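## Task

Remove the masking tape roll from the middle drawer of the slim cabinet with three drawers and set it on the desk. At the end, all drawers in the room must be fully closed, no cabinet may be noticeably moved, and the robot must not have fallen or be left leaning (either fails the task). Nothing may count as finished if it stays in place only because the robot is holding it.

## Robot and tools

Robot: a Hello Robot Stretch 4 with one arm. It has an omni-wheel base, a lift that rides up a mast, an arm that telescopes forward, a three-joint wrist (yaw, pitch, roll) and a two-finger gripper. It stands about 1.6 m tall; the base rim lies within 0.23 m of the base origin. Cameras: head_camera, head_left_camera, head_right_camera, wrist_camera. Loose objects may occasionally get nudged by something outside the robot.

Frames: the base frame sits on the floor below the base centre, x forward, y left, z up. hand_pose is reported in it, for a point between the open fingertips; with all wrist joints at 0 its axes line up with the base frame. The printed hand position may be slightly wrong. The odometry frame is where the base frame was when the scene began.

execute_actions: argument "actions" is a list holding one action or nothing (empty just reports state and pictures). Optional "cameras": a list of camera names or "all"; omitted or null means all, [] means none; an unknown name rejects the call. An action contains "base", "joints" or both, plus optional "pace" and "contact_limits"; or only "end_of_arm". All motions in it start at once.
- "base": exactly one relative move from where the base last measured itself: {"translate_m": d} drives straight, forward positive, -2 to 2 m; {"strafe_m": d} slides sideways, left positive, -2 to 2 m; {"rotate_rad": d} spins in place, counter-clockwise (left) positive, -3.2 to 3.2 rad.
- "joints": an object of absolute targets by name, not offsets: lift_m 0 to 1.2 m; arm_m 0 to 0.55 m extension; wrist_yaw_rad -1.134 to 4.276 (0 ahead, left positive, 3.14 stowed backward, over 3.4 may hit the arm); wrist_pitch_rad -1.117 to 4.259 (0 level, 1.57 pointing down); wrist_roll_rad -1.117 to 4.259 (0 fingers level, positive is clockwise looking from behind); gripper_m -0.038 to 0.141 m fingertip gap (negative means fingers press together). Done tolerances: lift and arm ±0.004, yaw and roll ±0.02, pitch ±0.05, gripper ±0.004. Targets past a range get clipped and reported; other bad values or unknown keys reject the call with no motion.
- "pace": "slow", "default", "fast" or "max" (base up to 0.1/0.3/0.4/0.6 m/s and 1/2/3/4 rad/s; a raised lift lowers these caps, to 0.3 m/s and 1 rad/s at lift_m 1.2).
- "contact_limits": {"arm_m": value} from 0 (gentlest) to 0.75 (firmest), default 0.5; how hard the arm may push before it halts.
- {"end_of_arm": "enable_torque"} revives wrist or gripper motors that shut off.
An action lasts at most 15 s. Joints or base left out of an action may keep pushing toward earlier targets without showing it. If a result reports a stop, later calls in the same reply for that scene are skipped, so check each result.

wait: {"seconds": 0 to 10}; commands nothing, returns state and pictures. zoom_image: {"camera": name, "region": [x0, y0, x1, y1]} in pixels from the top-left, at most 504 by 504, on that camera's latest full picture. finished_scene: {"scene": current scene number}; ends the scene for good, reports success, and gives the next task. Only call it once everything is settled and nothing relies on the gripper.

Result lines: base_status and joint_status tell how each commanded motion ended: done (for the base, wheels turned the full amount even if slipping), off_target, contact_stop_at_<key> (halted on contact; that part goes slack, lift may sag, base may roll), limit_stop_at_<name>, time_out, torque_fault. After a stop the old target is dropped. on_its_own lists what happened without being commanded; "held at" is the held target, not the actual position. lidar_m: 12 ranges in metres, sector 1 straight ahead then counter-clockwise in 30 degree steps (4 left, 7 behind, 10 right); "-" means nothing seen or closer than 0.25 m; it sees from about 0.15 m up, so table tops appear, but glass and thin legs may not. wrist_depth_mm: a 7 by 7 grid of depths, 100 to 2000 mm, "-" when invalid. base_odometry counts wheel turns only; heading -3.142 to 3.142, left positive. If turned_by_wheels and turned_by_imu differ by over about 0.1 rad, something was hit or the wheels slipped. base_tilt in degrees, forward and right positive, with a fixed bias up to about 1.5. motor_effort is percent of maximum, positive toward larger joint values, peak in brackets; wheel efforts positive mean turning right. An unusual effort at rest suggests a push or a carried load.

Gripping: command a gap smaller than the object; smaller squeezes harder and pulls it inward. gripper_m and done do not prove a grasp; a firm squeeze changes gripper effort. Fingertips stuck on a surface below: raise the lift.

Safety: limit_stop_at_own_body means a joint nearly hit the robot; move it away. Beware tilting up (pitch below -0.2) combined with roll below -0.4 or above 4. To unfold at the start, send lift_m 0.4 with wrist_yaw_rad 0. Do not drive or turn with over 1 kg held and arm_m above 0.2, especially at fast paces; steady pulls or pushes, especially high up, can tip the robot. limit_stop_at_tilt (lean over 6 degrees) makes lift, arm and wheels slack. A wrist pushing at maximum or a level gripper holding over about 2 kg triggers torque_fault. Avoid dropping items, slamming drawers, shoving cabinets and hard hits; close drawers gently but completely.

Each tool is called in YAML: its name, and indented under it one key for each argument.

## Session

execute_actions:
  actions: []

Scene clock: 0.00 s.
base_odometry: x=+0.000 y=+0.000 heading=+0.000 (m, m, rad; odometry frame)
turned_by_wheels: +0.000 (rad since the last result)
turned_by_imu: +0.000 (rad since the last result)
base_tilt: forward=+0.1 right=-0.3 (deg)
lidar_m: 2.17 1.32 1.28 2.08 1.82 1.81 2.07 1.92 1.51 1.53 2.18 2.19
base_status: not commanded
joint_positions: lift_m=+0.271 arm_m=+0.001 wrist_yaw_rad=+3.033 wrist_pitch_rad=+0.008 wrist_roll_rad=-0.017 gripper_m=+0.057
joint_status: not commanded
motor_effort: lift_m=+19 arm_m=+0 wrist_yaw_rad=-1 wrist_pitch_rad=-7 wrist_roll_rad=+0 gripper_m=-2 wheel_0=+0 wheel_1=+0 wheel_2=+0 (%)
hand_pose: x=-0.1058 y=+0.1183 z=+0.4468 quat_wxyz=(+0.054, -0.005, -0.008, +0.998) (m; base frame)
wrist_depth_mm: 138 142 - - - 1756 1537 / 108 141 - - 1983 1756 1576 / 113 141 - - - 1756 1537 / 136 169 - - 1921 1708 1537 / 1863 - - - 1983 1756 1537 / 1661 1708 191 1808 204 1661 1537 / 1118 1025 1138 137 1118 1229 1255
pictures: head_camera, head_left_camera, head_right_camera, wrist_camera
Images, in order (width x height): head_camera 420x560, head_left_camera 420x672, head_right_camera 420x672, wrist_camera 616x392.

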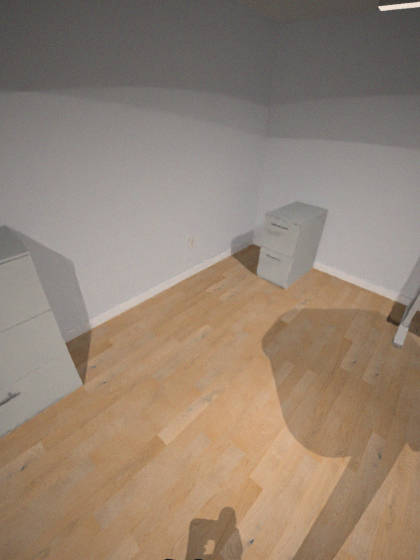

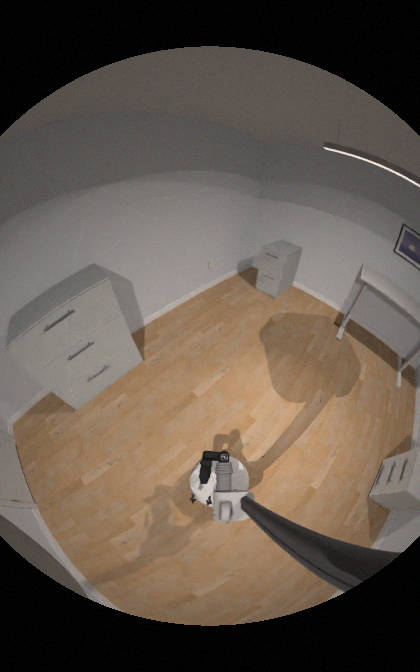

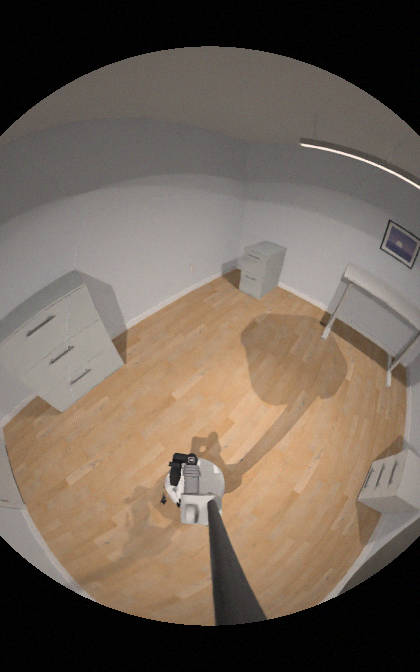

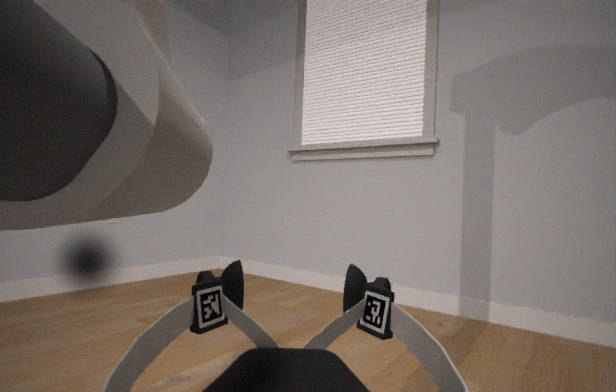

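execute_actions:
  actions:
    - {"base":{"rotate_rad":-1.6},"joints":{"lift_m":0.4,"wrist_yaw_rad":0}}

Scene clock: 7.73 s.
base_odometry: x=+0.000 y=+0.000 heading=-1.600 (m, m, rad; odometry frame)
turned_by_wheels: -1.600 (rad since the last result)
turned_by_imu: -1.569 (rad since the last result)
base_tilt: forward=+0.1 right=-0.3 (deg)
lidar_m: 1.55 2.18 2.16 2.20 1.33 1.31 2.10 1.81 1.80 2.00 1.93 1.51
base_status: done
joint_positions: lift_m=+0.400 arm_m=+0.001 wrist_yaw_rad=+0.000 wrist_pitch_rad=+0.008 wrist_roll_rad=-0.017 gripper_m=+0.057
joint_status: all done
motor_effort: lift_m=+21(22) arm_m=-1(0) wrist_yaw_rad=-1(7) wrist_pitch_rad=-6(6) wrist_roll_rad=+0(1) gripper_m=-3(4) wheel_0=+1(5) wheel_1=+0(5) wheel_2=+0(8) (%)
hand_pose: x=+0.4600 y=-0.0873 z=+0.5757 quat_wxyz=(+1.000, -0.009, +0.004, +0.000) (m; base frame)
wrist_depth_mm: - - - - 1983 1661 1430 / - - - - 1983 1661 1430 / - - - - 1983 1661 1464 / - - - - 1863 1618 1430 / - - - - 1336 1576 1397 / 1983 - 191 1863 204 1576 1397 / 1336 1281 1397 138 1281 1499 1397
pictures: head_camera, head_left_camera, head_right_camera, wrist_camera
Images, in order (width x height): head_camera 420x560, head_left_camera 420x672, head_right_camera 420x672, wrist_camera 616x392.

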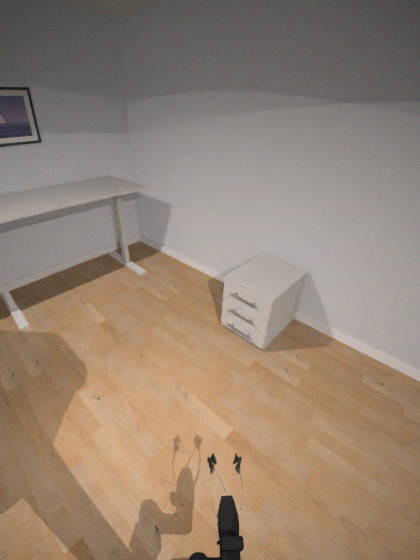

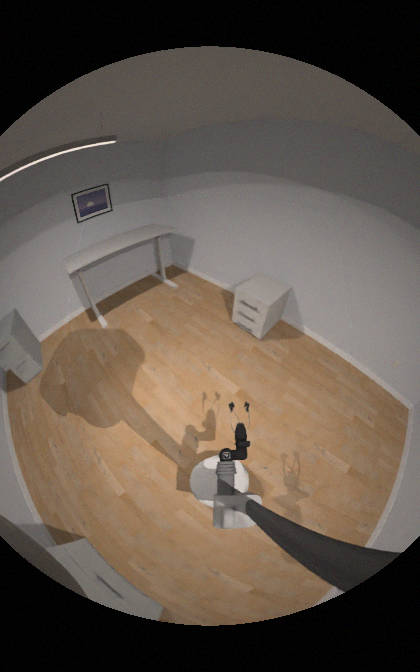

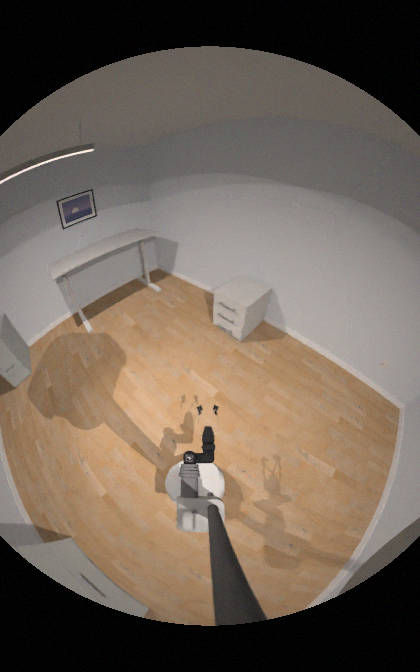

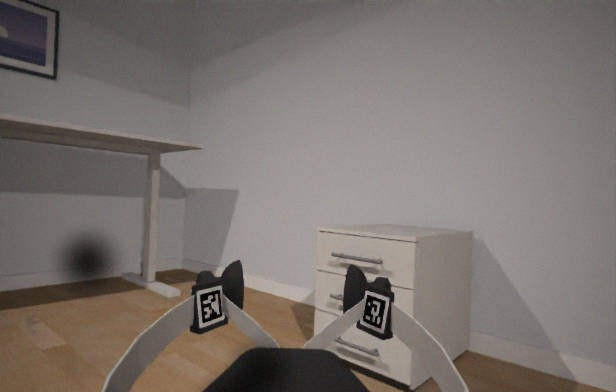

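execute_actions:
  actions:
    - {"base":{"rotate_rad":-0.75}}
  cameras: []

execute_actions:
  actions:
    - {"base":{"strafe_m":0.9}}

Scene clock: 24.77 s.
base_odometry: x=+0.000 y=+0.000 heading=-2.350 (m, m, rad; odometry frame)
turned_by_wheels: -0.750 (rad since the last result)
turned_by_imu: -0.736 (rad since the last result)
base_tilt: forward=+0.1 right=-0.3 (deg)
lidar_m: 1.93 1.51 2.27 2.18 2.45 1.92 1.29 1.36 1.87 1.79 1.84 2.01
base_status: done
joint_positions: lift_m=+0.400 arm_m=+0.001 wrist_yaw_rad=+0.000 wrist_pitch_rad=+0.008 wrist_roll_rad=-0.017 gripper_m=+0.057
joint_status: not commanded
motor_effort: lift_m=+20(20) arm_m=+0(0) wrist_yaw_rad=+1(2) wrist_pitch_rad=-6(8) wrist_roll_rad=-1(0) gripper_m=-3(3) wheel_0=+1(5) wheel_1=+0(6) wheel_2=+0(4) (%)
hand_pose: x=+0.4599 y=-0.0875 z=+0.5757 quat_wxyz=(+1.000, -0.009, +0.004, +0.000) (m; base frame)
wrist_depth_mm: 1708 1708 1756 1808 1756 1808 1808 / 1756 1756 1756 1708 1756 1808 1808 / 1708 1756 1756 1756 1756 1756 1808 / 1708 1708 1708 1756 1808 1756 1808 / 1138 1661 1756 1756 1756 1808 1756 / 1160 1537 191 1708 204 1808 1808 / 1160 1281 1397 137 1397 1537 1537
pictures: none
No camera images: the call's "cameras" was empty. Leave "cameras" out to get every camera's image.

Scene clock: 29.10 s.
base_odometry: x=+0.641 y=-0.632 heading=-2.350 (m, m, rad; odometry frame)
turned_by_wheels: +0.000 (rad since the last result)
turned_by_imu: -0.004 (rad since the last result)
base_tilt: forward=+0.1 right=-0.3 (deg)
lidar_m: 1.31 1.84 1.35 1.28 1.64 1.92 1.83 1.50 1.86 2.69 2.77 2.02
base_status: done
joint_positions: lift_m=+0.400 arm_m=+0.001 wrist_yaw_rad=+0.000 wrist_pitch_rad=+0.008 wrist_roll_rad=-0.017 gripper_m=+0.057
joint_status: not commanded
motor_effort: lift_m=+20(20) arm_m=+0(0) wrist_yaw_rad=-1(1) wrist_pitch_rad=-7(6) wrist_roll_rad=-1(0) gripper_m=-4(3) wheel_0=+0(7) wheel_1=+1(8) wheel_2=+1(3) (%)
hand_pose: x=+0.4599 y=-0.0875 z=+0.5757 quat_wxyz=(+1.000, -0.009, +0.004, +0.000) (m; base frame)
wrist_depth_mm: 1708 1756 1756 1756 1756 1756 1808 / 1708 1756 1708 1756 1708 1808 1808 / 1708 1661 1708 1756 1756 1808 1863 / 1661 1708 1708 1756 1808 1808 1808 / 1756 1708 1281 1138 1756 1756 1756 / 1708 1708 191 1118 204 1756 1808 / 1366 1255 1255 137 1397 1464 1576
pictures: head_camera, head_left_camera, head_right_camera, wrist_camera
Images, in order (width x height): head_camera 420x560, head_left_camera 420x672, head_right_camera 420x672, wrist_camera 616x392.

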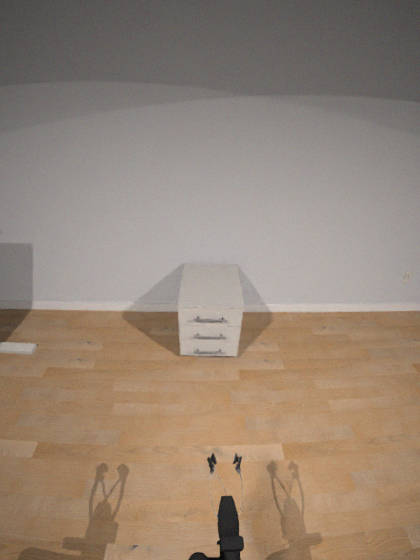

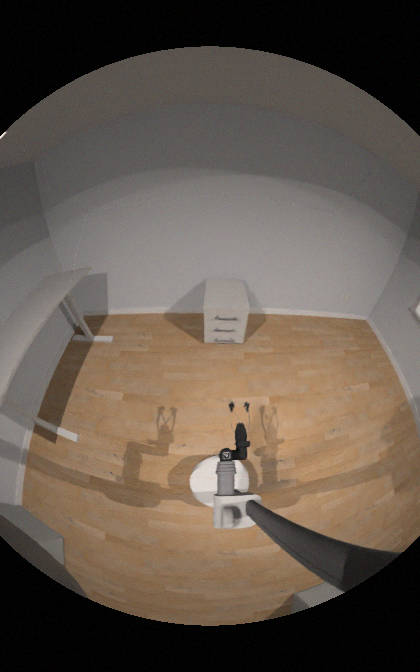

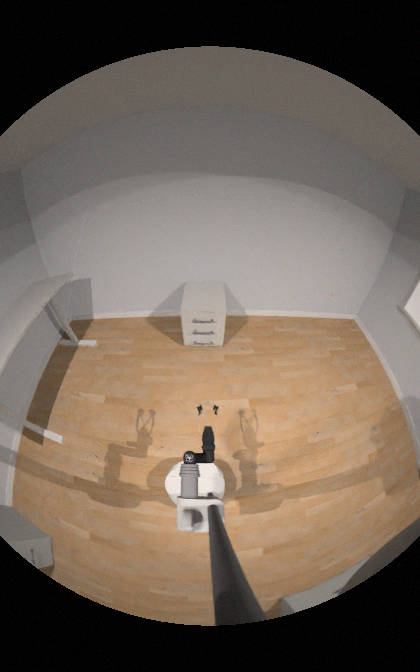

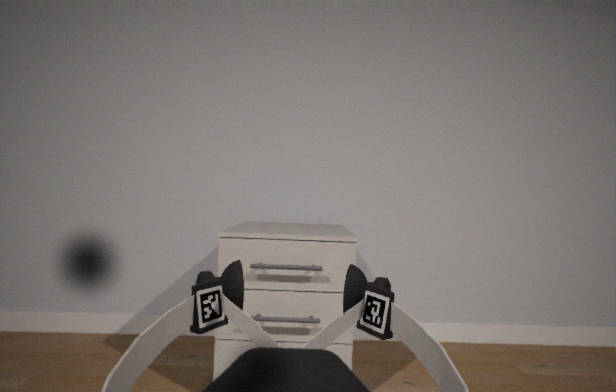

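execute_actions:
  actions:
    - {"base":{"translate_m":0.55},"joints":{"lift_m":0.13,"gripper_m":0.09}}
  cameras: ["head_camera","wrist_camera"]

Scene clock: 41.97 s.
base_odometry: x=+0.254 y=-1.024 heading=-2.350 (m, m, rad; odometry frame)
turned_by_wheels: +0.000 (rad since the last result)
turned_by_imu: -0.001 (rad since the last result)
base_tilt: forward=+0.1 right=-0.3 (deg)
lidar_m: 0.78 1.41 1.35 1.26 1.34 2.04 2.39 2.00 2.79 2.65 1.99 0.83
base_status: done
joint_positions: lift_m=+0.130 arm_m=+0.001 wrist_yaw_rad=+0.000 wrist_pitch_rad=+0.008 wrist_roll_rad=-0.017 gripper_m=+0.090
joint_status: all done
motor_effort: lift_m=+17(19) arm_m=+0(0) wrist_yaw_rad=+0(0) wrist_pitch_rad=-7(7) wrist_roll_rad=+0(1) gripper_m=-2(3) wheel_0=-1(3) wheel_1=+0(3) wheel_2=+2(11) (%)
hand_pose: x=+0.4599 y=-0.0874 z=+0.3060 quat_wxyz=(+1.000, -0.009, +0.004, +0.000) (m; base frame)
wrist_depth_mm: 1118 1160 1160 1160 1205 1205 1182 / 1138 1138 1182 1160 1205 1205 1182 / 1118 1138 585 591 591 1205 1205 / 1160 1118 585 585 591 1182 1205 / 1160 1138 585 585 585 1182 1182 / 1118 976 213 585 205 1160 1182 / 768 580 585 138 585 809 891
pictures: head_camera, wrist_camera
Images, in order (width x height): head_camera 420x560, wrist_camera 616x392.

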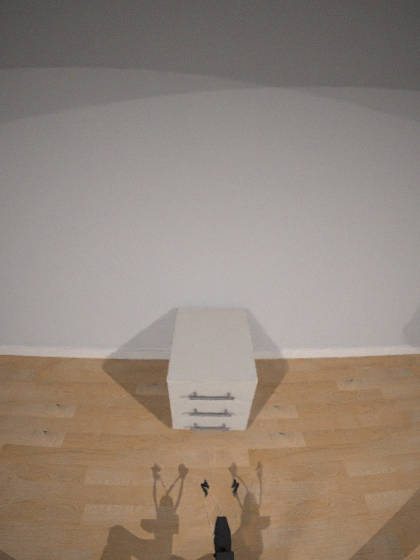

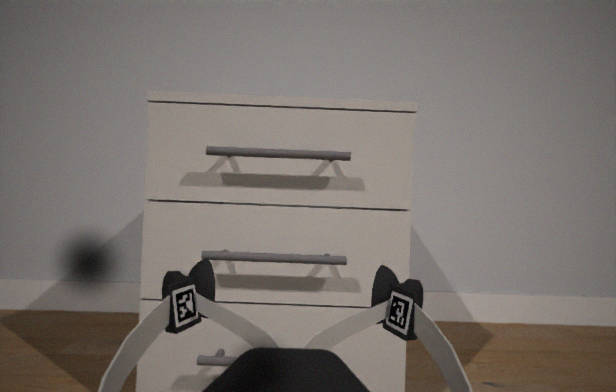

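execute_actions:
  actions:
    - {"base":{"strafe_m":0.04},"joints":{"lift_m":0.09,"wrist_roll_rad":1.571,"arm_m":0.18}}
  cameras: ["head_camera","wrist_camera"]

Scene clock: 55.30 s.
base_odometry: x=+0.283 y=-1.052 heading=-2.350 (m, m, rad; odometry frame)
turned_by_wheels: +0.000 (rad since the last result)
turned_by_imu: -0.001 (rad since the last result)
base_tilt: forward=+0.1 right=-0.3 (deg)
lidar_m: 0.76 1.41 1.30 1.22 1.31 2.02 2.40 1.99 2.86 2.69 1.98 0.83
base_status: done
joint_positions: lift_m=+0.090 arm_m=+0.179 wrist_yaw_rad=+0.000 wrist_pitch_rad=+0.008 wrist_roll_rad=+1.570 gripper_m=+0.090
joint_status: all done
motor_effort: lift_m=+16(17) arm_m=+5(6) wrist_yaw_rad=+0(0) wrist_pitch_rad=-6(6) wrist_roll_rad=+1(5) gripper_m=-2(3) wheel_0=+0(3) wheel_1=-1(7) wheel_2=+0(0) (%)
hand_pose: x=+0.6384 y=-0.0874 z=+0.2660 quat_wxyz=(+0.707, +0.707, +0.003, -0.003) (m; base frame)
wrist_depth_mm: 976 976 991 1008 991 530 377 / 946 399 402 407 407 413 373 / 960 397 402 404 410 413 370 / 960 399 404 407 407 413 370 / 946 399 404 407 407 413 370 / 946 368 213 407 205 413 368 / 960 399 402 143 410 415 364
pictures: head_camera, wrist_camera
Images, in order (width x height): head_camera 420x560, wrist_camera 616x392.

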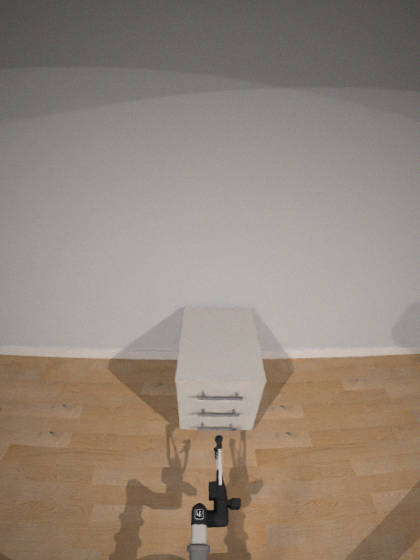

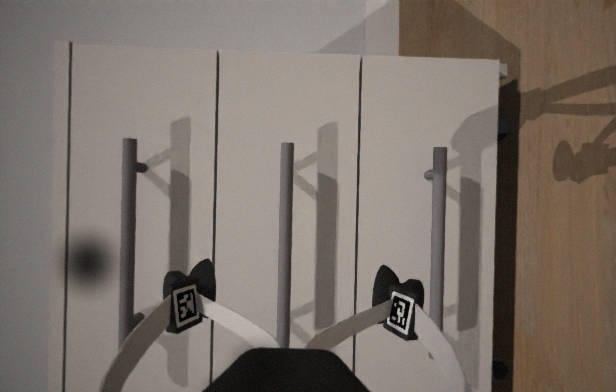

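execute_actions:
  actions:
    - {"joints":{"lift_m":0.096,"arm_m":0.31},"contact_limits":{"arm_m":0.15}}
  cameras: ["wrist_camera"]

Scene clock: 65.00 s.
base_odometry: x=+0.283 y=-1.052 heading=-2.350 (m, m, rad; odometry frame)
turned_by_wheels: +0.000 (rad since the last result)
turned_by_imu: -0.001 (rad since the last result)
base_tilt: forward=+0.2 right=-0.3 (deg)
lidar_m: 0.76 1.42 1.29 1.25 1.29 2.00 2.38 2.03 2.85 2.70 1.99 0.82
base_status: not commanded
joint_positions: lift_m=+0.096 arm_m=+0.309 wrist_yaw_rad=+0.000 wrist_pitch_rad=+0.008 wrist_roll_rad=+1.571 gripper_m=+0.090
joint_status: all done
motor_effort: lift_m=+21(22) arm_m=+5(6) wrist_yaw_rad=+0(1) wrist_pitch_rad=-6(7) wrist_roll_rad=+1(1) gripper_m=-3(0) wheel_0=+0(0) wheel_1=-1(1) wheel_2=+0(1) (%)
contact_limits: arm_m 0.15
hand_pose: x=+0.7684 y=-0.0874 z=+0.2716 quat_wxyz=(+0.707, +0.707, +0.003, -0.003) (m; base frame)
wrist_depth_mm: 267 270 271 273 277 278 281 / 268 270 271 273 278 279 281 / 267 271 271 274 277 278 281 / 267 271 272 274 277 278 283 / 267 270 272 274 277 279 281 / 267 271 213 274 204 279 282 / 268 270 272 143 277 249 281
pictures: wrist_camera
Images, in order (width x height): wrist_camera 616x392.

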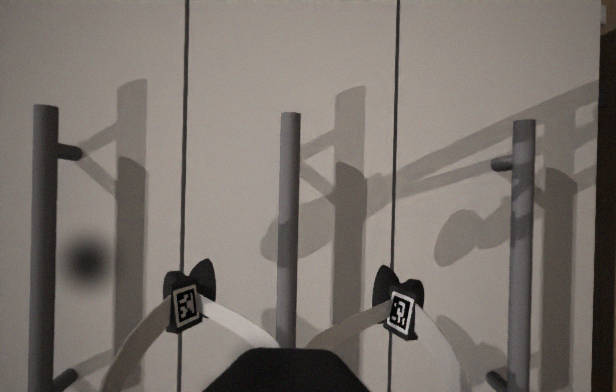

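execute_actions:
  actions:
    - {"joints":{"arm_m":0.335},"contact_limits":{"arm_m":0.1},"pace":"slow"}
  cameras: []

execute_actions:
  actions:
    - {"joints":{"gripper_m":0.0}}
  cameras: ["wrist_camera"]

Scene clock: 74.37 s.
base_odometry: x=+0.283 y=-1.052 heading=-2.350 (m, m, rad; odometry frame)
turned_by_wheels: +0.000 (rad since the last result)
turned_by_imu: -0.001 (rad since the last result)
base_tilt: forward=+0.1 right=-0.3 (deg)
lidar_m: 0.78 1.40 1.29 1.22 1.30 2.02 2.39 1.99 2.86 2.68 1.99 0.82
base_status: not commanded
joint_positions: lift_m=+0.096 arm_m=+0.334 wrist_yaw_rad=+0.000 wrist_pitch_rad=+0.008 wrist_roll_rad=+1.571 gripper_m=+0.090
joint_status: all done
motor_effort: lift_m=+21(21) arm_m=+6(6) wrist_yaw_rad=-2(1) wrist_pitch_rad=-5(6) wrist_roll_rad=+0(0) gripper_m=-2(2) wheel_0=+0(0) wheel_1=-1(1) wheel_2=+0(1) (%)
contact_limits: arm_m 0.1
hand_pose: x=+0.7934 y=-0.0874 z=+0.2716 quat_wxyz=(+0.707, +0.707, +0.003, -0.003) (m; base frame)
wrist_depth_mm: 243 245 247 248 250 252 255 / 242 245 246 249 251 253 254 / 243 245 247 249 251 252 254 / 244 246 248 250 251 254 254 / 244 245 247 249 251 253 225 / 243 245 213 248 204 254 256 / 244 245 247 143 253 254 256
pictures: none
No camera images: the call's "cameras" was empty. Leave "cameras" out to get every camera's image.

Scene clock: 76.07 s.
base_odometry: x=+0.283 y=-1.052 heading=-2.350 (m, m, rad; odometry frame)
turned_by_wheels: +0.000 (rad since the last result)
turned_by_imu: +0.000 (rad since the last result)
base_tilt: forward=+0.1 right=-0.3 (deg)
lidar_m: 0.78 1.43 1.29 1.23 1.29 2.01 2.40 2.02 2.86 2.71 1.99 0.83
base_status: not commanded
joint_positions: lift_m=+0.096 arm_m=+0.334 wrist_yaw_rad=+0.001 wrist_pitch_rad=+0.005 wrist_roll_rad=+1.571 gripper_m=+0.000
joint_status: all done
motor_effort: lift_m=+20(21) arm_m=+4(6) wrist_yaw_rad=-3(4) wrist_pitch_rad=+3(5) wrist_roll_rad=+1(2) gripper_m=-11(9) wheel_0=+0(0) wheel_1=-2(1) wheel_2=+1(0) (%)
hand_pose: x=+0.7938 y=-0.0871 z=+0.2727 quat_wxyz=(+0.707, +0.707, +0.002, -0.001) (m; base frame)
wrist_depth_mm: 243 245 245 247 248 251 253 / 244 245 245 248 247 251 253 / 243 246 245 247 249 252 253 / 243 245 246 248 249 252 253 / 244 246 246 248 249 252 252 / 244 246 185 206 249 252 254 / 244 245 245 210 248 252 253
pictures: wrist_camera
Images, in order (width x height): wrist_camera 616x392.

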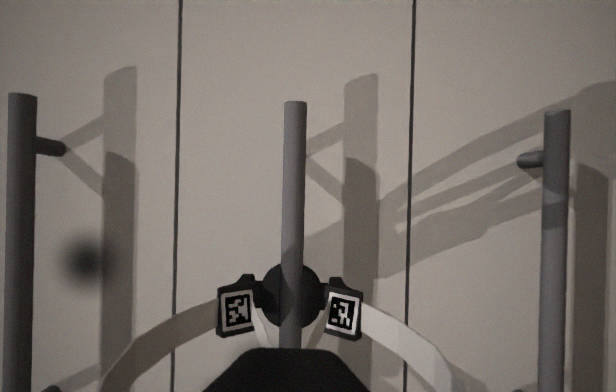

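Gripped. Squeeze a bit more and pull.

execute_actions:
  actions:
    - {"joints":{"gripper_m":-0.015}}
  cameras: []

execute_actions:
  actions:
    - {"joints":{"arm_m":0.05},"pace":"slow"}
  cameras: ["head_camera","wrist_camera"]

Scene clock: 81.60 s.
base_odometry: x=+0.283 y=-1.052 heading=-2.350 (m, m, rad; odometry frame)
turned_by_wheels: +0.000 (rad since the last result)
turned_by_imu: -0.001 (rad since the last result)
base_tilt: forward=+0.1 right=-0.3 (deg)
lidar_m: 0.78 1.42 1.28 1.23 1.30 1.99 2.39 2.00 2.85 2.69 1.97 0.84
base_status: not commanded
joint_positions: lift_m=+0.096 arm_m=+0.334 wrist_yaw_rad=+0.001 wrist_pitch_rad=+0.005 wrist_roll_rad=+1.571 gripper_m=-0.015
joint_status: all done
motor_effort: lift_m=+20(20) arm_m=+4(4) wrist_yaw_rad=-3(3) wrist_pitch_rad=+3(4) wrist_roll_rad=+0(0) gripper_m=-14(14) wheel_0=+0(0) wheel_1=-1(1) wheel_2=+1(1) (%)
hand_pose: x=+0.7938 y=-0.0871 z=+0.2727 quat_wxyz=(+0.707, +0.707, +0.002, -0.001) (m; base frame)
wrist_depth_mm: 243 244 241 242 245 251 253 / 243 245 241 243 244 252 253 / 243 245 241 242 245 252 253 / 243 246 241 243 245 252 253 / 243 246 243 242 245 253 252 / 244 245 186 202 244 252 253 / 244 245 241 179 245 253 255
pictures: none
No camera images: the call's "cameras" was empty. Leave "cameras" out to get every camera's image.

Scene clock: 85.73 s.
base_odometry: x=+0.283 y=-1.052 heading=-2.349 (m, m, rad; odometry frame)
turned_by_wheels: +0.000 (rad since the last result)
turned_by_imu: -0.001 (rad since the last result)
base_tilt: forward=+0.1 right=-0.3 (deg)
lidar_m: 0.49 1.41 1.28 1.22 1.30 2.03 2.39 2.00 2.85 2.70 1.98 0.52
base_status: not commanded
joint_positions: lift_m=+0.096 arm_m=+0.051 wrist_yaw_rad=+0.004 wrist_pitch_rad=+0.005 wrist_roll_rad=+1.571 gripper_m=-0.015
joint_status: all done
motor_effort: lift_m=+20(20) arm_m=-5(7) wrist_yaw_rad=-12(12) wrist_pitch_rad=+2(3) wrist_roll_rad=-1(1) gripper_m=-13(16) wheel_0=+1(1) wheel_1=-1(1) wheel_2=+2(1) (%)
hand_pose: x=+0.5108 y=-0.0863 z=+0.2726 quat_wxyz=(+0.707, +0.707, +0.003, +0.000) (m; base frame)
wrist_depth_mm: 1098 1098 239 240 242 554 389 / 1098 1078 240 241 243 539 389 / 1098 530 240 241 242 539 387 / 1078 530 240 242 244 539 384 / 1078 535 240 242 245 544 382 / 1098 530 185 201 244 535 379 / 1060 340 241 177 244 466 379
pictures: head_camera, wrist_camera
Images, in order (width x height): head_camera 420x560, wrist_camera 616x392.

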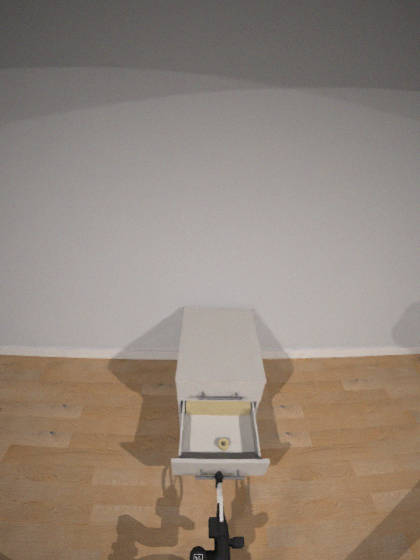

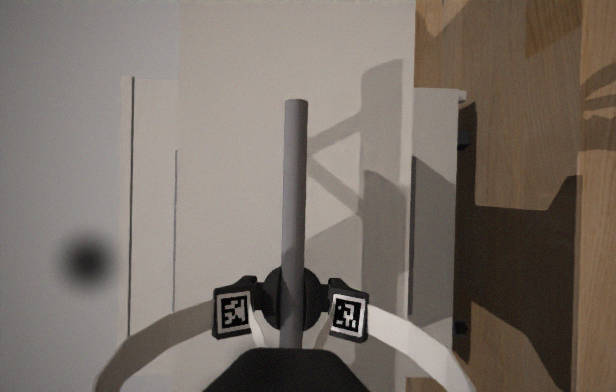

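zoom_image:
  camera: "head_camera"
  region: [150, 370, 300, 500]

execute_actions:
  actions:
    - {"joints":{"gripper_m":0.09}}
  cameras: []

execute_actions:
  actions:
    - {"joints":{"arm_m":0.0}, "base":{"translate_m":-0.04}}
  cameras: []

execute_actions:
  actions:
    - {"joints":{"lift_m":0.5,"wrist_roll_rad":0,"wrist_pitch_rad":1.57,"arm_m":0.0}}
  cameras: []

execute_actions:
  actions:
    - {"joints":{"arm_m":0.35}}
  cameras: ["head_camera","wrist_camera"]

Region (150, 370, 300, 500) of head_camera's 420x560 image, scaled by 3.360, with more detail than that image has; it fills the top 437 rows of this view, and the rest is white.

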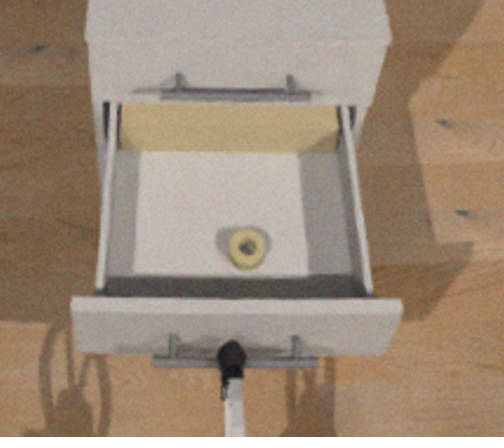

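Scene clock: 98.80 s.
base_odometry: x=+0.283 y=-1.052 heading=-2.349 (m, m, rad; odometry frame)
turned_by_wheels: +0.000 (rad since the last result)
turned_by_imu: -0.001 (rad since the last result)
base_tilt: forward=+0.1 right=-0.3 (deg)
lidar_m: 0.51 1.43 1.29 1.23 1.30 2.00 2.38 2.01 2.86 2.69 2.00 0.53
base_status: not commanded
joint_positions: lift_m=+0.096 arm_m=+0.051 wrist_yaw_rad=+0.000 wrist_pitch_rad=+0.008 wrist_roll_rad=+1.571 gripper_m=+0.090
joint_status: all done
motor_effort: lift_m=+20(20) arm_m=-5(5) wrist_yaw_rad=-1(13) wrist_pitch_rad=-4(6) wrist_roll_rad=+0(1) gripper_m=-2(16) wheel_0=+1(1) wheel_1=+0(0) wheel_2=+1(2) (%)
hand_pose: x=+0.5103 y=-0.0873 z=+0.2718 quat_wxyz=(+0.707, +0.707, +0.003, -0.003) (m; base frame)
wrist_depth_mm: 1098 1078 248 251 252 549 387 / 1098 1098 249 250 253 544 384 / 1078 530 249 251 253 535 382 / 1078 530 249 250 252 535 379 / 1078 525 249 250 252 530 377 / 1098 525 213 251 204 525 377 / 1078 525 249 143 254 462 375
pictures: none
No camera images: the call's "cameras" was empty. Leave "cameras" out to get every camera's image.

Scene clock: 99.87 s.
base_odometry: x=+0.311 y=-1.023 heading=-2.349 (m, m, rad; odometry frame)
turned_by_wheels: +0.000 (rad since the last result)
turned_by_imu: +0.000 (rad since the last result)
base_tilt: forward=+0.1 right=-0.3 (deg)
lidar_m: 0.53 1.46 1.29 1.23 1.28 1.96 2.36 1.96 2.83 2.70 2.05 0.57
base_status: done
joint_positions: lift_m=+0.096 arm_m=+0.001 wrist_yaw_rad=+0.000 wrist_pitch_rad=+0.008 wrist_roll_rad=+1.571 gripper_m=+0.090
joint_status: all done
motor_effort: lift_m=+20(20) arm_m=-5(4) wrist_yaw_rad=+0(2) wrist_pitch_rad=-6(5) wrist_roll_rad=+2(1) gripper_m=-2(2) wheel_0=+1(4) wheel_1=+1(5) wheel_2=+1(8) (%)
hand_pose: x=+0.4608 y=-0.0874 z=+0.2718 quat_wxyz=(+0.707, +0.707, +0.003, -0.003) (m; base frame)
wrist_depth_mm: 1182 1182 1229 1229 931 544 387 / 1205 1182 340 342 820 539 384 / 1182 1182 340 342 634 539 382 / 1205 1182 340 340 634 535 382 / 1182 1182 340 342 640 525 379 / 1182 1160 213 340 204 525 379 / 1160 1182 338 143 634 462 377
pictures: none
No camera images: the call's "cameras" was empty. Leave "cameras" out to get every camera's image.

Scene clock: 101.20 s.
base_odometry: x=+0.311 y=-1.023 heading=-2.349 (m, m, rad; odometry frame)
turned_by_wheels: +0.000 (rad since the last result)
turned_by_imu: +0.000 (rad since the last result)
base_tilt: forward=+0.1 right=-0.3 (deg)
lidar_m: 0.51 1.46 1.29 1.24 1.30 1.99 2.35 1.96 2.86 2.70 2.04 0.57
base_status: not commanded
joint_positions: lift_m=+0.239 arm_m=+0.001 wrist_yaw_rad=+0.000 wrist_pitch_rad=+1.396 wrist_roll_rad=+0.185 gripper_m=+0.090
joint_status: lift_m limit_stop_at_own_body (moved +0.143 of +0.404); wrist_pitch_rad limit_stop_at_own_body (moved +1.388 of +1.562); wrist_roll_rad limit_stop_at_own_body (moved -1.385 of -1.571); the others done
on_its_own: wrist_pitch_rad is held at +1.396, not at your +1.570, since a limit_stop_at_own_body; wrist_roll_rad is held at +0.185, not at your +0.000, since a limit_stop_at_own_body; lift_m is slack since a limit_stop_at_own_body (your +0.500 is given up); arm_m is slack since a limit_stop_at_own_body
motor_effort: lift_m=+19(26) arm_m=+0(4) wrist_yaw_rad=+0(2) wrist_pitch_rad=-1(4) wrist_roll_rad=-1(7) gripper_m=-3(0) wheel_0=+1(1) wheel_1=+1(1) wheel_2=+1(1) (%)
hand_pose: x=+0.2224 y=-0.0874 z=+0.1329 quat_wxyz=(+0.763, +0.071, +0.640, -0.060) (m; base frame)
wrist_depth_mm: 404 404 410 407 407 407 407 / 394 399 394 392 397 397 394 / 384 382 382 382 384 384 382 / 373 373 373 373 373 373 373 / 362 362 362 362 362 359 359 / 351 351 213 351 205 351 351 / 342 167 174 138 338 340 343
pictures: none
No camera images: the call's "cameras" was empty. Leave "cameras" out to get every camera's image.

not run: a stop came earlier in this reply.

execute_actions:
  actions:
    - {"joints":{"lift_m":0.55,"arm_m":0.0}}
  cameras: []

execute_actions:
  actions:
    - {"joints":{"arm_m":0.4,"wrist_roll_rad":0,"wrist_pitch_rad":1.57}}
  cameras: ["head_camera","wrist_camera"]

Scene clock: 108.17 s.
base_odometry: x=+0.311 y=-1.023 heading=-2.349 (m, m, rad; odometry frame)
turned_by_wheels: +0.000 (rad since the last result)
turned_by_imu: -0.001 (rad since the last result)
base_tilt: forward=+0.1 right=-0.3 (deg)
lidar_m: 0.52 1.46 1.29 1.23 1.29 1.98 2.35 1.96 2.86 2.69 2.07 0.56
base_status: not commanded
joint_positions: lift_m=+0.550 arm_m=+0.001 wrist_yaw_rad=+0.000 wrist_pitch_rad=+1.396 wrist_roll_rad=+0.185 gripper_m=+0.090
joint_status: all done
on_its_own: wrist_pitch_rad is held at +1.396, not at your +1.570, since a limit_stop_at_own_body; wrist_roll_rad is held at +0.185, not at your +0.000, since a limit_stop_at_own_body
motor_effort: lift_m=+21(21) arm_m=-4(5) wrist_yaw_rad=+0(1) wrist_pitch_rad=-2(0) wrist_roll_rad=-1(1) gripper_m=-2(3) wheel_0=+1(1) wheel_1=+1(1) wheel_2=+2(2) (%)
hand_pose: x=+0.2223 y=-0.0874 z=+0.4439 quat_wxyz=(+0.763, +0.071, +0.640, -0.060) (m; base frame)
wrist_depth_mm: 768 492 484 741 759 759 759 / 741 732 741 741 741 741 732 / 715 715 715 715 707 715 715 / 691 691 691 699 691 699 691 / 676 668 676 683 668 676 676 / 668 647 213 492 204 654 647 / 640 439 439 138 492 634 640
pictures: none
No camera images: the call's "cameras" was empty. Leave "cameras" out to get every camera's image.

Scene clock: 110.43 s.
base_odometry: x=+0.311 y=-1.023 heading=-2.349 (m, m, rad; odometry frame)
turned_by_wheels: +0.000 (rad since the last result)
turned_by_imu: +0.000 (rad since the last result)
base_tilt: forward=+0.1 right=-0.3 (deg)
lidar_m: 0.53 1.46 1.27 1.23 1.29 1.96 2.33 1.96 2.85 2.70 2.03 0.57
base_status: not commanded
joint_positions: lift_m=+0.550 arm_m=+0.399 wrist_yaw_rad=+0.000 wrist_pitch_rad=+1.570 wrist_roll_rad=+0.000 gripper_m=+0.090
joint_status: all done
motor_effort: lift_m=+21(21) arm_m=+5(6) wrist_yaw_rad=-1(1) wrist_pitch_rad=-1(3) wrist_roll_rad=-2(11) gripper_m=-1(1) wheel_0=+1(1) wheel_1=+1(1) wheel_2=+1(1) (%)
hand_pose: x=+0.5702 y=-0.0874 z=+0.4395 quat_wxyz=(+0.707, +0.000, +0.707, +0.000) (m; base frame)
wrist_depth_mm: 668 436 452 452 455 455 683 / 654 445 449 445 455 455 691 / 661 445 445 452 452 449 683 / 661 424 445 452 449 442 683 / 654 364 322 340 370 375 676 / 647 661 212 668 204 676 676 / 654 661 661 137 676 676 683
pictures: head_camera, wrist_camera
Images, in order (width x height): head_camera 420x560, wrist_camera 616x392.

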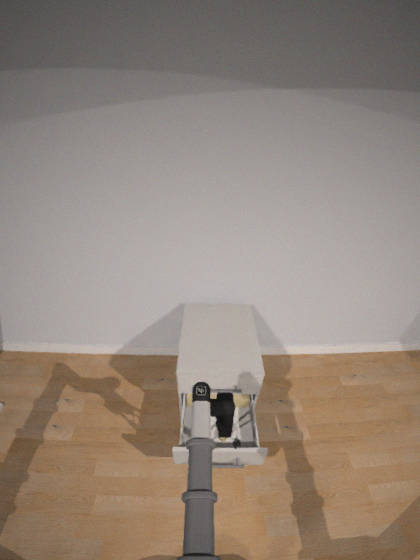

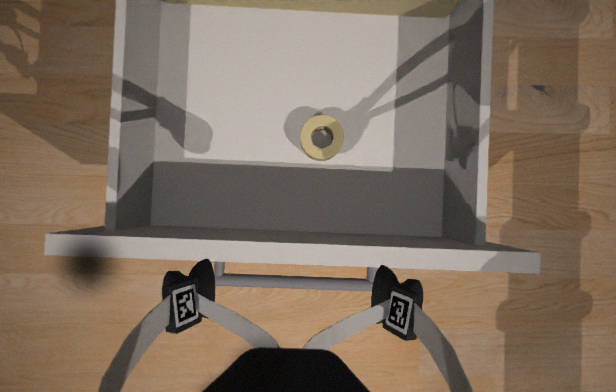

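execute_actions:
  actions:
    - {"joints":{"arm_m":0.51,"lift_m":0.45},"base":{"strafe_m":-0.024}}
  cameras: ["wrist_camera"]

Scene clock: 128.23 s.
base_odometry: x=+0.294 y=-1.007 heading=-2.349 (m, m, rad; odometry frame)
turned_by_wheels: +0.000 (rad since the last result)
turned_by_imu: -0.001 (rad since the last result)
base_tilt: forward=+0.1 right=-0.3 (deg)
lidar_m: 0.54 1.44 1.32 1.25 1.32 1.98 2.33 1.97 2.82 2.67 2.04 0.55
base_status: done
joint_positions: lift_m=+0.450 arm_m=+0.509 wrist_yaw_rad=+0.000 wrist_pitch_rad=+1.570 wrist_roll_rad=+0.000 gripper_m=+0.090
joint_status: all done
motor_effort: lift_m=+16(17) arm_m=+5(6) wrist_yaw_rad=-1(1) wrist_pitch_rad=+0(1) wrist_roll_rad=-1(1) gripper_m=-2(2) wheel_0=+0(5) wheel_1=-1(8) wheel_2=+0(2) (%)
hand_pose: x=+0.6802 y=-0.0874 z=+0.3399 quat_wxyz=(+0.707, +0.000, +0.707, +0.000) (m; base frame)
wrist_depth_mm: 268 271 272 273 276 276 580 / 283 343 345 347 349 307 580 / 286 343 345 347 351 309 580 / 289 342 345 345 349 306 580 / 290 342 343 345 347 301 580 / 296 340 213 343 204 298 574 / 283 303 327 138 340 277 574
pictures: wrist_camera
Images, in order (width x height): wrist_camera 616x392.

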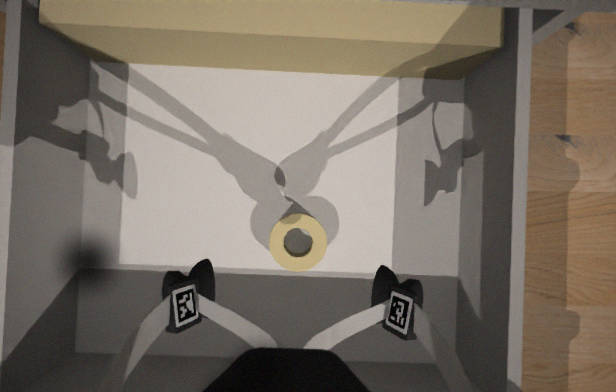

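execute_actions:
  actions:
    - {"joints":{"arm_m":0.523,"lift_m":0.36}}
  cameras: ["wrist_camera"]

Scene clock: 135.30 s.
base_odometry: x=+0.294 y=-1.007 heading=-2.349 (m, m, rad; odometry frame)
turned_by_wheels: +0.000 (rad since the last result)
turned_by_imu: -0.001 (rad since the last result)
base_tilt: forward=+0.2 right=-0.3 (deg)
lidar_m: 0.54 1.45 1.32 1.26 1.30 2.00 2.35 1.97 2.83 2.67 2.04 0.55
base_status: not commanded
joint_positions: lift_m=+0.360 arm_m=+0.522 wrist_yaw_rad=+0.000 wrist_pitch_rad=+1.570 wrist_roll_rad=+0.000 gripper_m=+0.090
joint_status: all done
motor_effort: lift_m=+16(16) arm_m=+6(6) wrist_yaw_rad=+1(1) wrist_pitch_rad=-1(0) wrist_roll_rad=-1(0) gripper_m=-1(3) wheel_0=+0(0) wheel_1=+0(0) wheel_2=+1(0) (%)
hand_pose: x=+0.6932 y=-0.0874 z=+0.2499 quat_wxyz=(+0.707, +0.000, +0.707, +0.000) (m; base frame)
wrist_depth_mm: 247 242 237 231 227 223 213 / 253 253 256 256 260 260 227 / 252 253 255 257 257 259 226 / 252 253 254 255 256 260 223 / 251 252 254 254 257 258 221 / 250 251 213 237 204 258 220 / 250 251 252 138 256 257 217
pictures: wrist_camera
Images, in order (width x height): wrist_camera 616x392.

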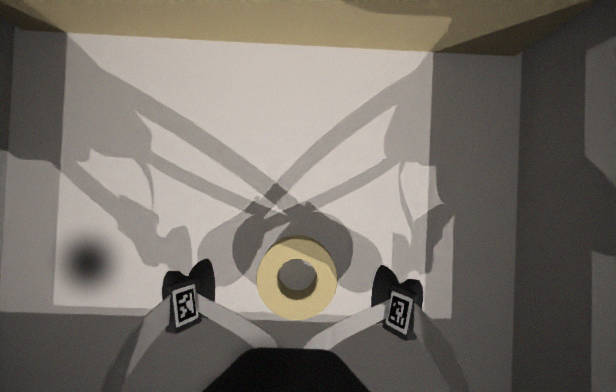

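execute_actions:
  actions:
    - {"joints":{"lift_m":0.34},"pace":"slow"}
  cameras: []

execute_actions:
  actions:
    - {"joints":{"gripper_m":0.02}}
  cameras: ["wrist_camera"]

Scene clock: 143.20 s.
base_odometry: x=+0.294 y=-1.007 heading=-2.349 (m, m, rad; odometry frame)
turned_by_wheels: +0.000 (rad since the last result)
turned_by_imu: -0.001 (rad since the last result)
base_tilt: forward=+0.1 right=-0.3 (deg)
lidar_m: 0.54 1.46 1.31 1.25 1.32 1.99 2.34 1.97 2.81 2.65 2.06 0.58
base_status: not commanded
joint_positions: lift_m=+0.341 arm_m=+0.522 wrist_yaw_rad=+0.000 wrist_pitch_rad=+1.571 wrist_roll_rad=+0.000 gripper_m=+0.090
joint_status: all done
motor_effort: lift_m=+4(15) arm_m=+5(5) wrist_yaw_rad=+1(1) wrist_pitch_rad=-3(7) wrist_roll_rad=-2(1) gripper_m=-3(5) wheel_0=+0(0) wheel_1=+0(0) wheel_2=+0(1) (%)
hand_pose: x=+0.6930 y=-0.0874 z=+0.2309 quat_wxyz=(+0.707, +0.000, +0.707, +0.000) (m; base frame)
wrist_depth_mm: 242 241 236 231 228 223 213 / 242 244 245 248 249 250 227 / 240 242 244 247 248 249 224 / 239 241 244 245 247 248 221 / 239 239 242 243 245 247 220 / 238 237 240 227 198 246 217 / 237 239 240 145 242 245 216
pictures: none
No camera images: the call's "cameras" was empty. Leave "cameras" out to get every camera's image.

Scene clock: 144.70 s.
base_odometry: x=+0.294 y=-1.007 heading=-2.349 (m, m, rad; odometry frame)
turned_by_wheels: +0.000 (rad since the last result)
turned_by_imu: +0.000 (rad since the last result)
base_tilt: forward=+0.1 right=-0.3 (deg)
lidar_m: 0.54 1.46 1.33 1.25 1.32 1.99 2.35 1.96 2.82 2.67 2.03 0.54
base_status: not commanded
joint_positions: lift_m=+0.341 arm_m=+0.522 wrist_yaw_rad=+0.000 wrist_pitch_rad=+1.569 wrist_roll_rad=+0.000 gripper_m=+0.020
joint_status: all done
motor_effort: lift_m=+11(11) arm_m=+5(6) wrist_yaw_rad=-1(0) wrist_pitch_rad=+2(2) wrist_roll_rad=-1(1) gripper_m=-12(10) wheel_0=+0(0) wheel_1=-1(0) wheel_2=+0(1) (%)
hand_pose: x=+0.6935 y=-0.0874 z=+0.2304 quat_wxyz=(+0.708, +0.000, +0.706, +0.000) (m; base frame)
wrist_depth_mm: 236 238 240 236 230 225 213 / 236 238 240 241 243 245 226 / 236 236 238 240 242 243 224 / 236 236 239 241 241 242 223 / 235 236 237 238 241 243 220 / 234 234 190 213 191 241 218 / 232 234 235 149 238 241 216
pictures: wrist_camera
Images, in order (width x height): wrist_camera 616x392.

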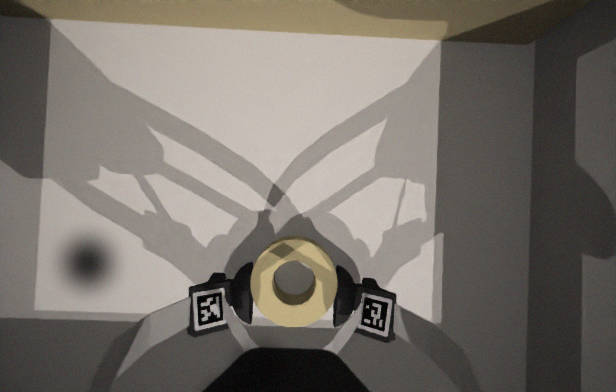

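execute_actions:
  actions:
    - {"joints":{"lift_m":0.55}}
  cameras: ["wrist_camera"]

Scene clock: 150.20 s.
base_odometry: x=+0.294 y=-1.007 heading=-2.349 (m, m, rad; odometry frame)
turned_by_wheels: +0.000 (rad since the last result)
turned_by_imu: -0.001 (rad since the last result)
base_tilt: forward=+0.1 right=-0.3 (deg)
lidar_m: 0.52 1.47 1.32 1.26 1.31 1.99 2.34 1.97 2.83 2.67 2.05 0.56
base_status: not commanded
joint_positions: lift_m=+0.550 arm_m=+0.522 wrist_yaw_rad=+0.000 wrist_pitch_rad=+1.570 wrist_roll_rad=+0.000 gripper_m=+0.020
joint_status: all done
motor_effort: lift_m=+21(23) arm_m=+5(5) wrist_yaw_rad=-2(1) wrist_pitch_rad=+2(4) wrist_roll_rad=-1(2) gripper_m=-14(15) wheel_0=+0(0) wheel_1=+0(0) wheel_2=+0(1) (%)
hand_pose: x=+0.6933 y=-0.0874 z=+0.4395 quat_wxyz=(+0.707, +0.000, +0.707, +0.000) (m; base frame)
wrist_depth_mm: 241 234 230 225 220 216 213 / 661 297 289 279 271 312 683 / 654 436 442 449 452 683 676 / 668 439 442 445 452 676 691 / 647 439 445 449 445 668 683 / 661 397 190 214 191 676 683 / 353 310 347 149 345 668 676
pictures: wrist_camera
Images, in order (width x height): wrist_camera 616x392.

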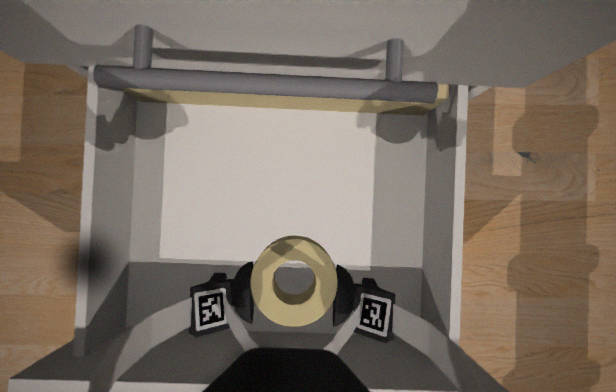

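execute_actions:
  actions:
    - {"joints":{"lift_m":1.15,"arm_m":0.1},"base":{"rotate_rad":1.6}}
  cameras: []

execute_actions:
  actions:
    - {"base":{"translate_m":0.6}}
  cameras: ["head_camera","wrist_camera","head_left_camera"]

Scene clock: 163.37 s.
base_odometry: x=+0.294 y=-1.007 heading=-0.749 (m, m, rad; odometry frame)
turned_by_wheels: +1.600 (rad since the last result)
turned_by_imu: +1.567 (rad since the last result)
base_tilt: forward=+0.1 right=-0.4 (deg)
lidar_m: 1.23 1.33 1.99 2.35 1.97 2.81 2.73 1.99 0.57 0.53 1.47 1.32
base_status: done
joint_positions: lift_m=+1.150 arm_m=+0.101 wrist_yaw_rad=+0.000 wrist_pitch_rad=+1.570 wrist_roll_rad=+0.000 gripper_m=+0.020
joint_status: all done
motor_effort: lift_m=+21(25) arm_m=-5(6) wrist_yaw_rad=+0(2) wrist_pitch_rad=-1(0) wrist_roll_rad=-2(1) gripper_m=-15(16) wheel_0=-1(8) wheel_1=+1(6) wheel_2=+0(8) (%)
hand_pose: x=+0.2720 y=-0.0874 z=+1.0395 quat_wxyz=(+0.707, +0.000, +0.707, +0.000) (m; base frame)
wrist_depth_mm: 1281 1281 1308 1308 1281 1308 1336 / 1255 1255 1255 1336 1308 1336 1336 / 1255 1281 1281 1281 1336 1308 1308 / 1281 1281 1281 1308 1308 1308 1281 / 1281 1281 1281 1078 1308 1308 1336 / 1255 1255 190 213 191 1078 1025 / 1255 1281 1281 149 1308 976 1060
pictures: none
No camera images: the call's "cameras" was empty. Leave "cameras" out to get every camera's image.

Scene clock: 166.87 s.
base_odometry: x=+0.733 y=-1.415 heading=-0.749 (m, m, rad; odometry frame)
turned_by_wheels: +0.000 (rad since the last result)
turned_by_imu: -0.001 (rad since the last result)
base_tilt: forward=+0.1 right=-0.3 (deg)
lidar_m: 0.66 0.70 1.64 2.36 2.22 2.63 3.37 0.81 0.75 1.40 0.92 0.65
base_status: done
joint_positions: lift_m=+1.150 arm_m=+0.101 wrist_yaw_rad=+0.000 wrist_pitch_rad=+1.570 wrist_roll_rad=+0.000 gripper_m=+0.020
joint_status: not commanded
motor_effort: lift_m=+21(21) arm_m=-5(5) wrist_yaw_rad=+0(1) wrist_pitch_rad=-1(2) wrist_roll_rad=-2(1) gripper_m=-15(15) wheel_0=-2(5) wheel_1=-1(3) wheel_2=+0(8) (%)
hand_pose: x=+0.2720 y=-0.0874 z=+1.0395 quat_wxyz=(+0.707, +0.000, +0.707, +0.000) (m; base frame)
wrist_depth_mm: 1281 1281 1281 1308 1336 1308 1336 / 1255 1281 1281 1281 1308 1336 1336 / 1281 1281 1281 1308 1281 1308 1308 / 1281 1308 1308 1308 1281 1308 1308 / 1281 1281 1281 1042 1308 1308 1308 / 1255 1229 190 214 191 1281 1308 / 1255 1281 1308 149 1308 1281 1308
pictures: head_camera, head_left_camera, wrist_camera
Images, in order (width x height): head_camera 420x560, head_left_camera 420x672, wrist_camera 616x392.

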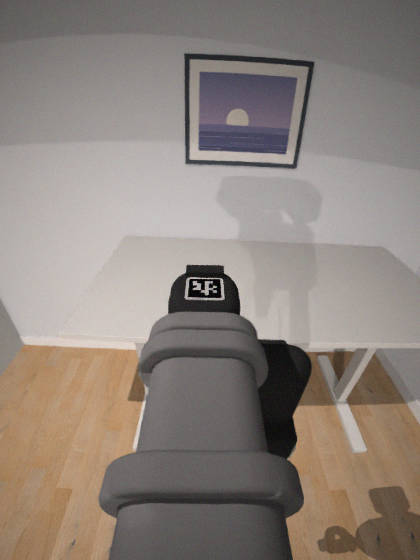

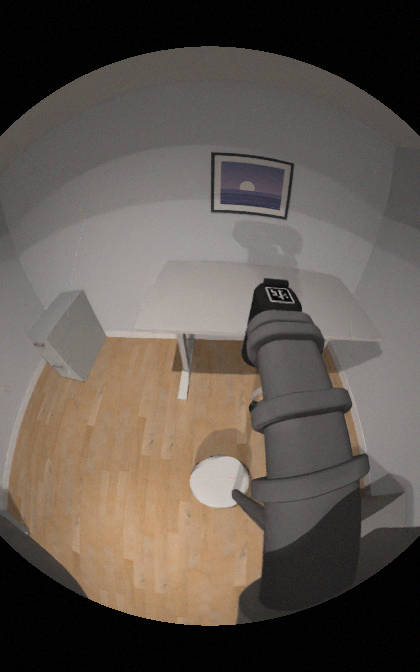

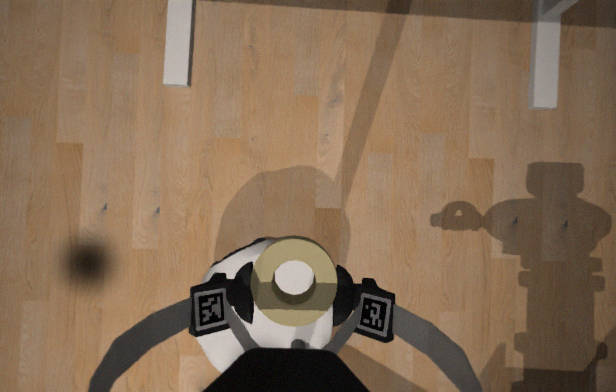

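execute_actions:
  actions:
    - {"base":{"translate_m":0.2},"joints":{"arm_m":0.5}}
  cameras: ["wrist_camera"]

Scene clock: 180.30 s.
base_odometry: x=+0.879 y=-1.552 heading=-0.749 (m, m, rad; odometry frame)
turned_by_wheels: +0.000 (rad since the last result)
turned_by_imu: -0.001 (rad since the last result)
base_tilt: forward=+0.1 right=-0.3 (deg)
lidar_m: 0.45 0.48 1.55 2.33 2.37 2.62 3.59 0.89 0.99 1.40 0.66 0.48
base_status: done
joint_positions: lift_m=+1.150 arm_m=+0.499 wrist_yaw_rad=+0.000 wrist_pitch_rad=+1.570 wrist_roll_rad=+0.000 gripper_m=+0.020
joint_status: all done
motor_effort: lift_m=+21(21) arm_m=+5(6) wrist_yaw_rad=+0(0) wrist_pitch_rad=-1(0) wrist_roll_rad=-1(0) gripper_m=-13(16) wheel_0=+1(5) wheel_1=+1(4) wheel_2=+2(7) (%)
hand_pose: x=+0.6703 y=-0.0874 z=+1.0395 quat_wxyz=(+0.707, +0.000, +0.707, +0.000) (m; base frame)
wrist_depth_mm: 310 312 314 315 319 319 320 / 309 310 314 314 317 319 322 / 307 312 314 314 315 317 319 / 307 309 310 314 315 317 319 / 307 309 310 312 314 317 317 / 306 307 190 213 191 315 317 / 304 307 307 149 312 315 317
pictures: wrist_camera
Images, in order (width x height): wrist_camera 616x392.

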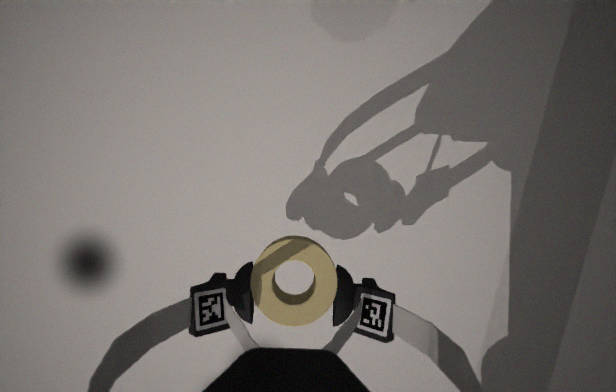

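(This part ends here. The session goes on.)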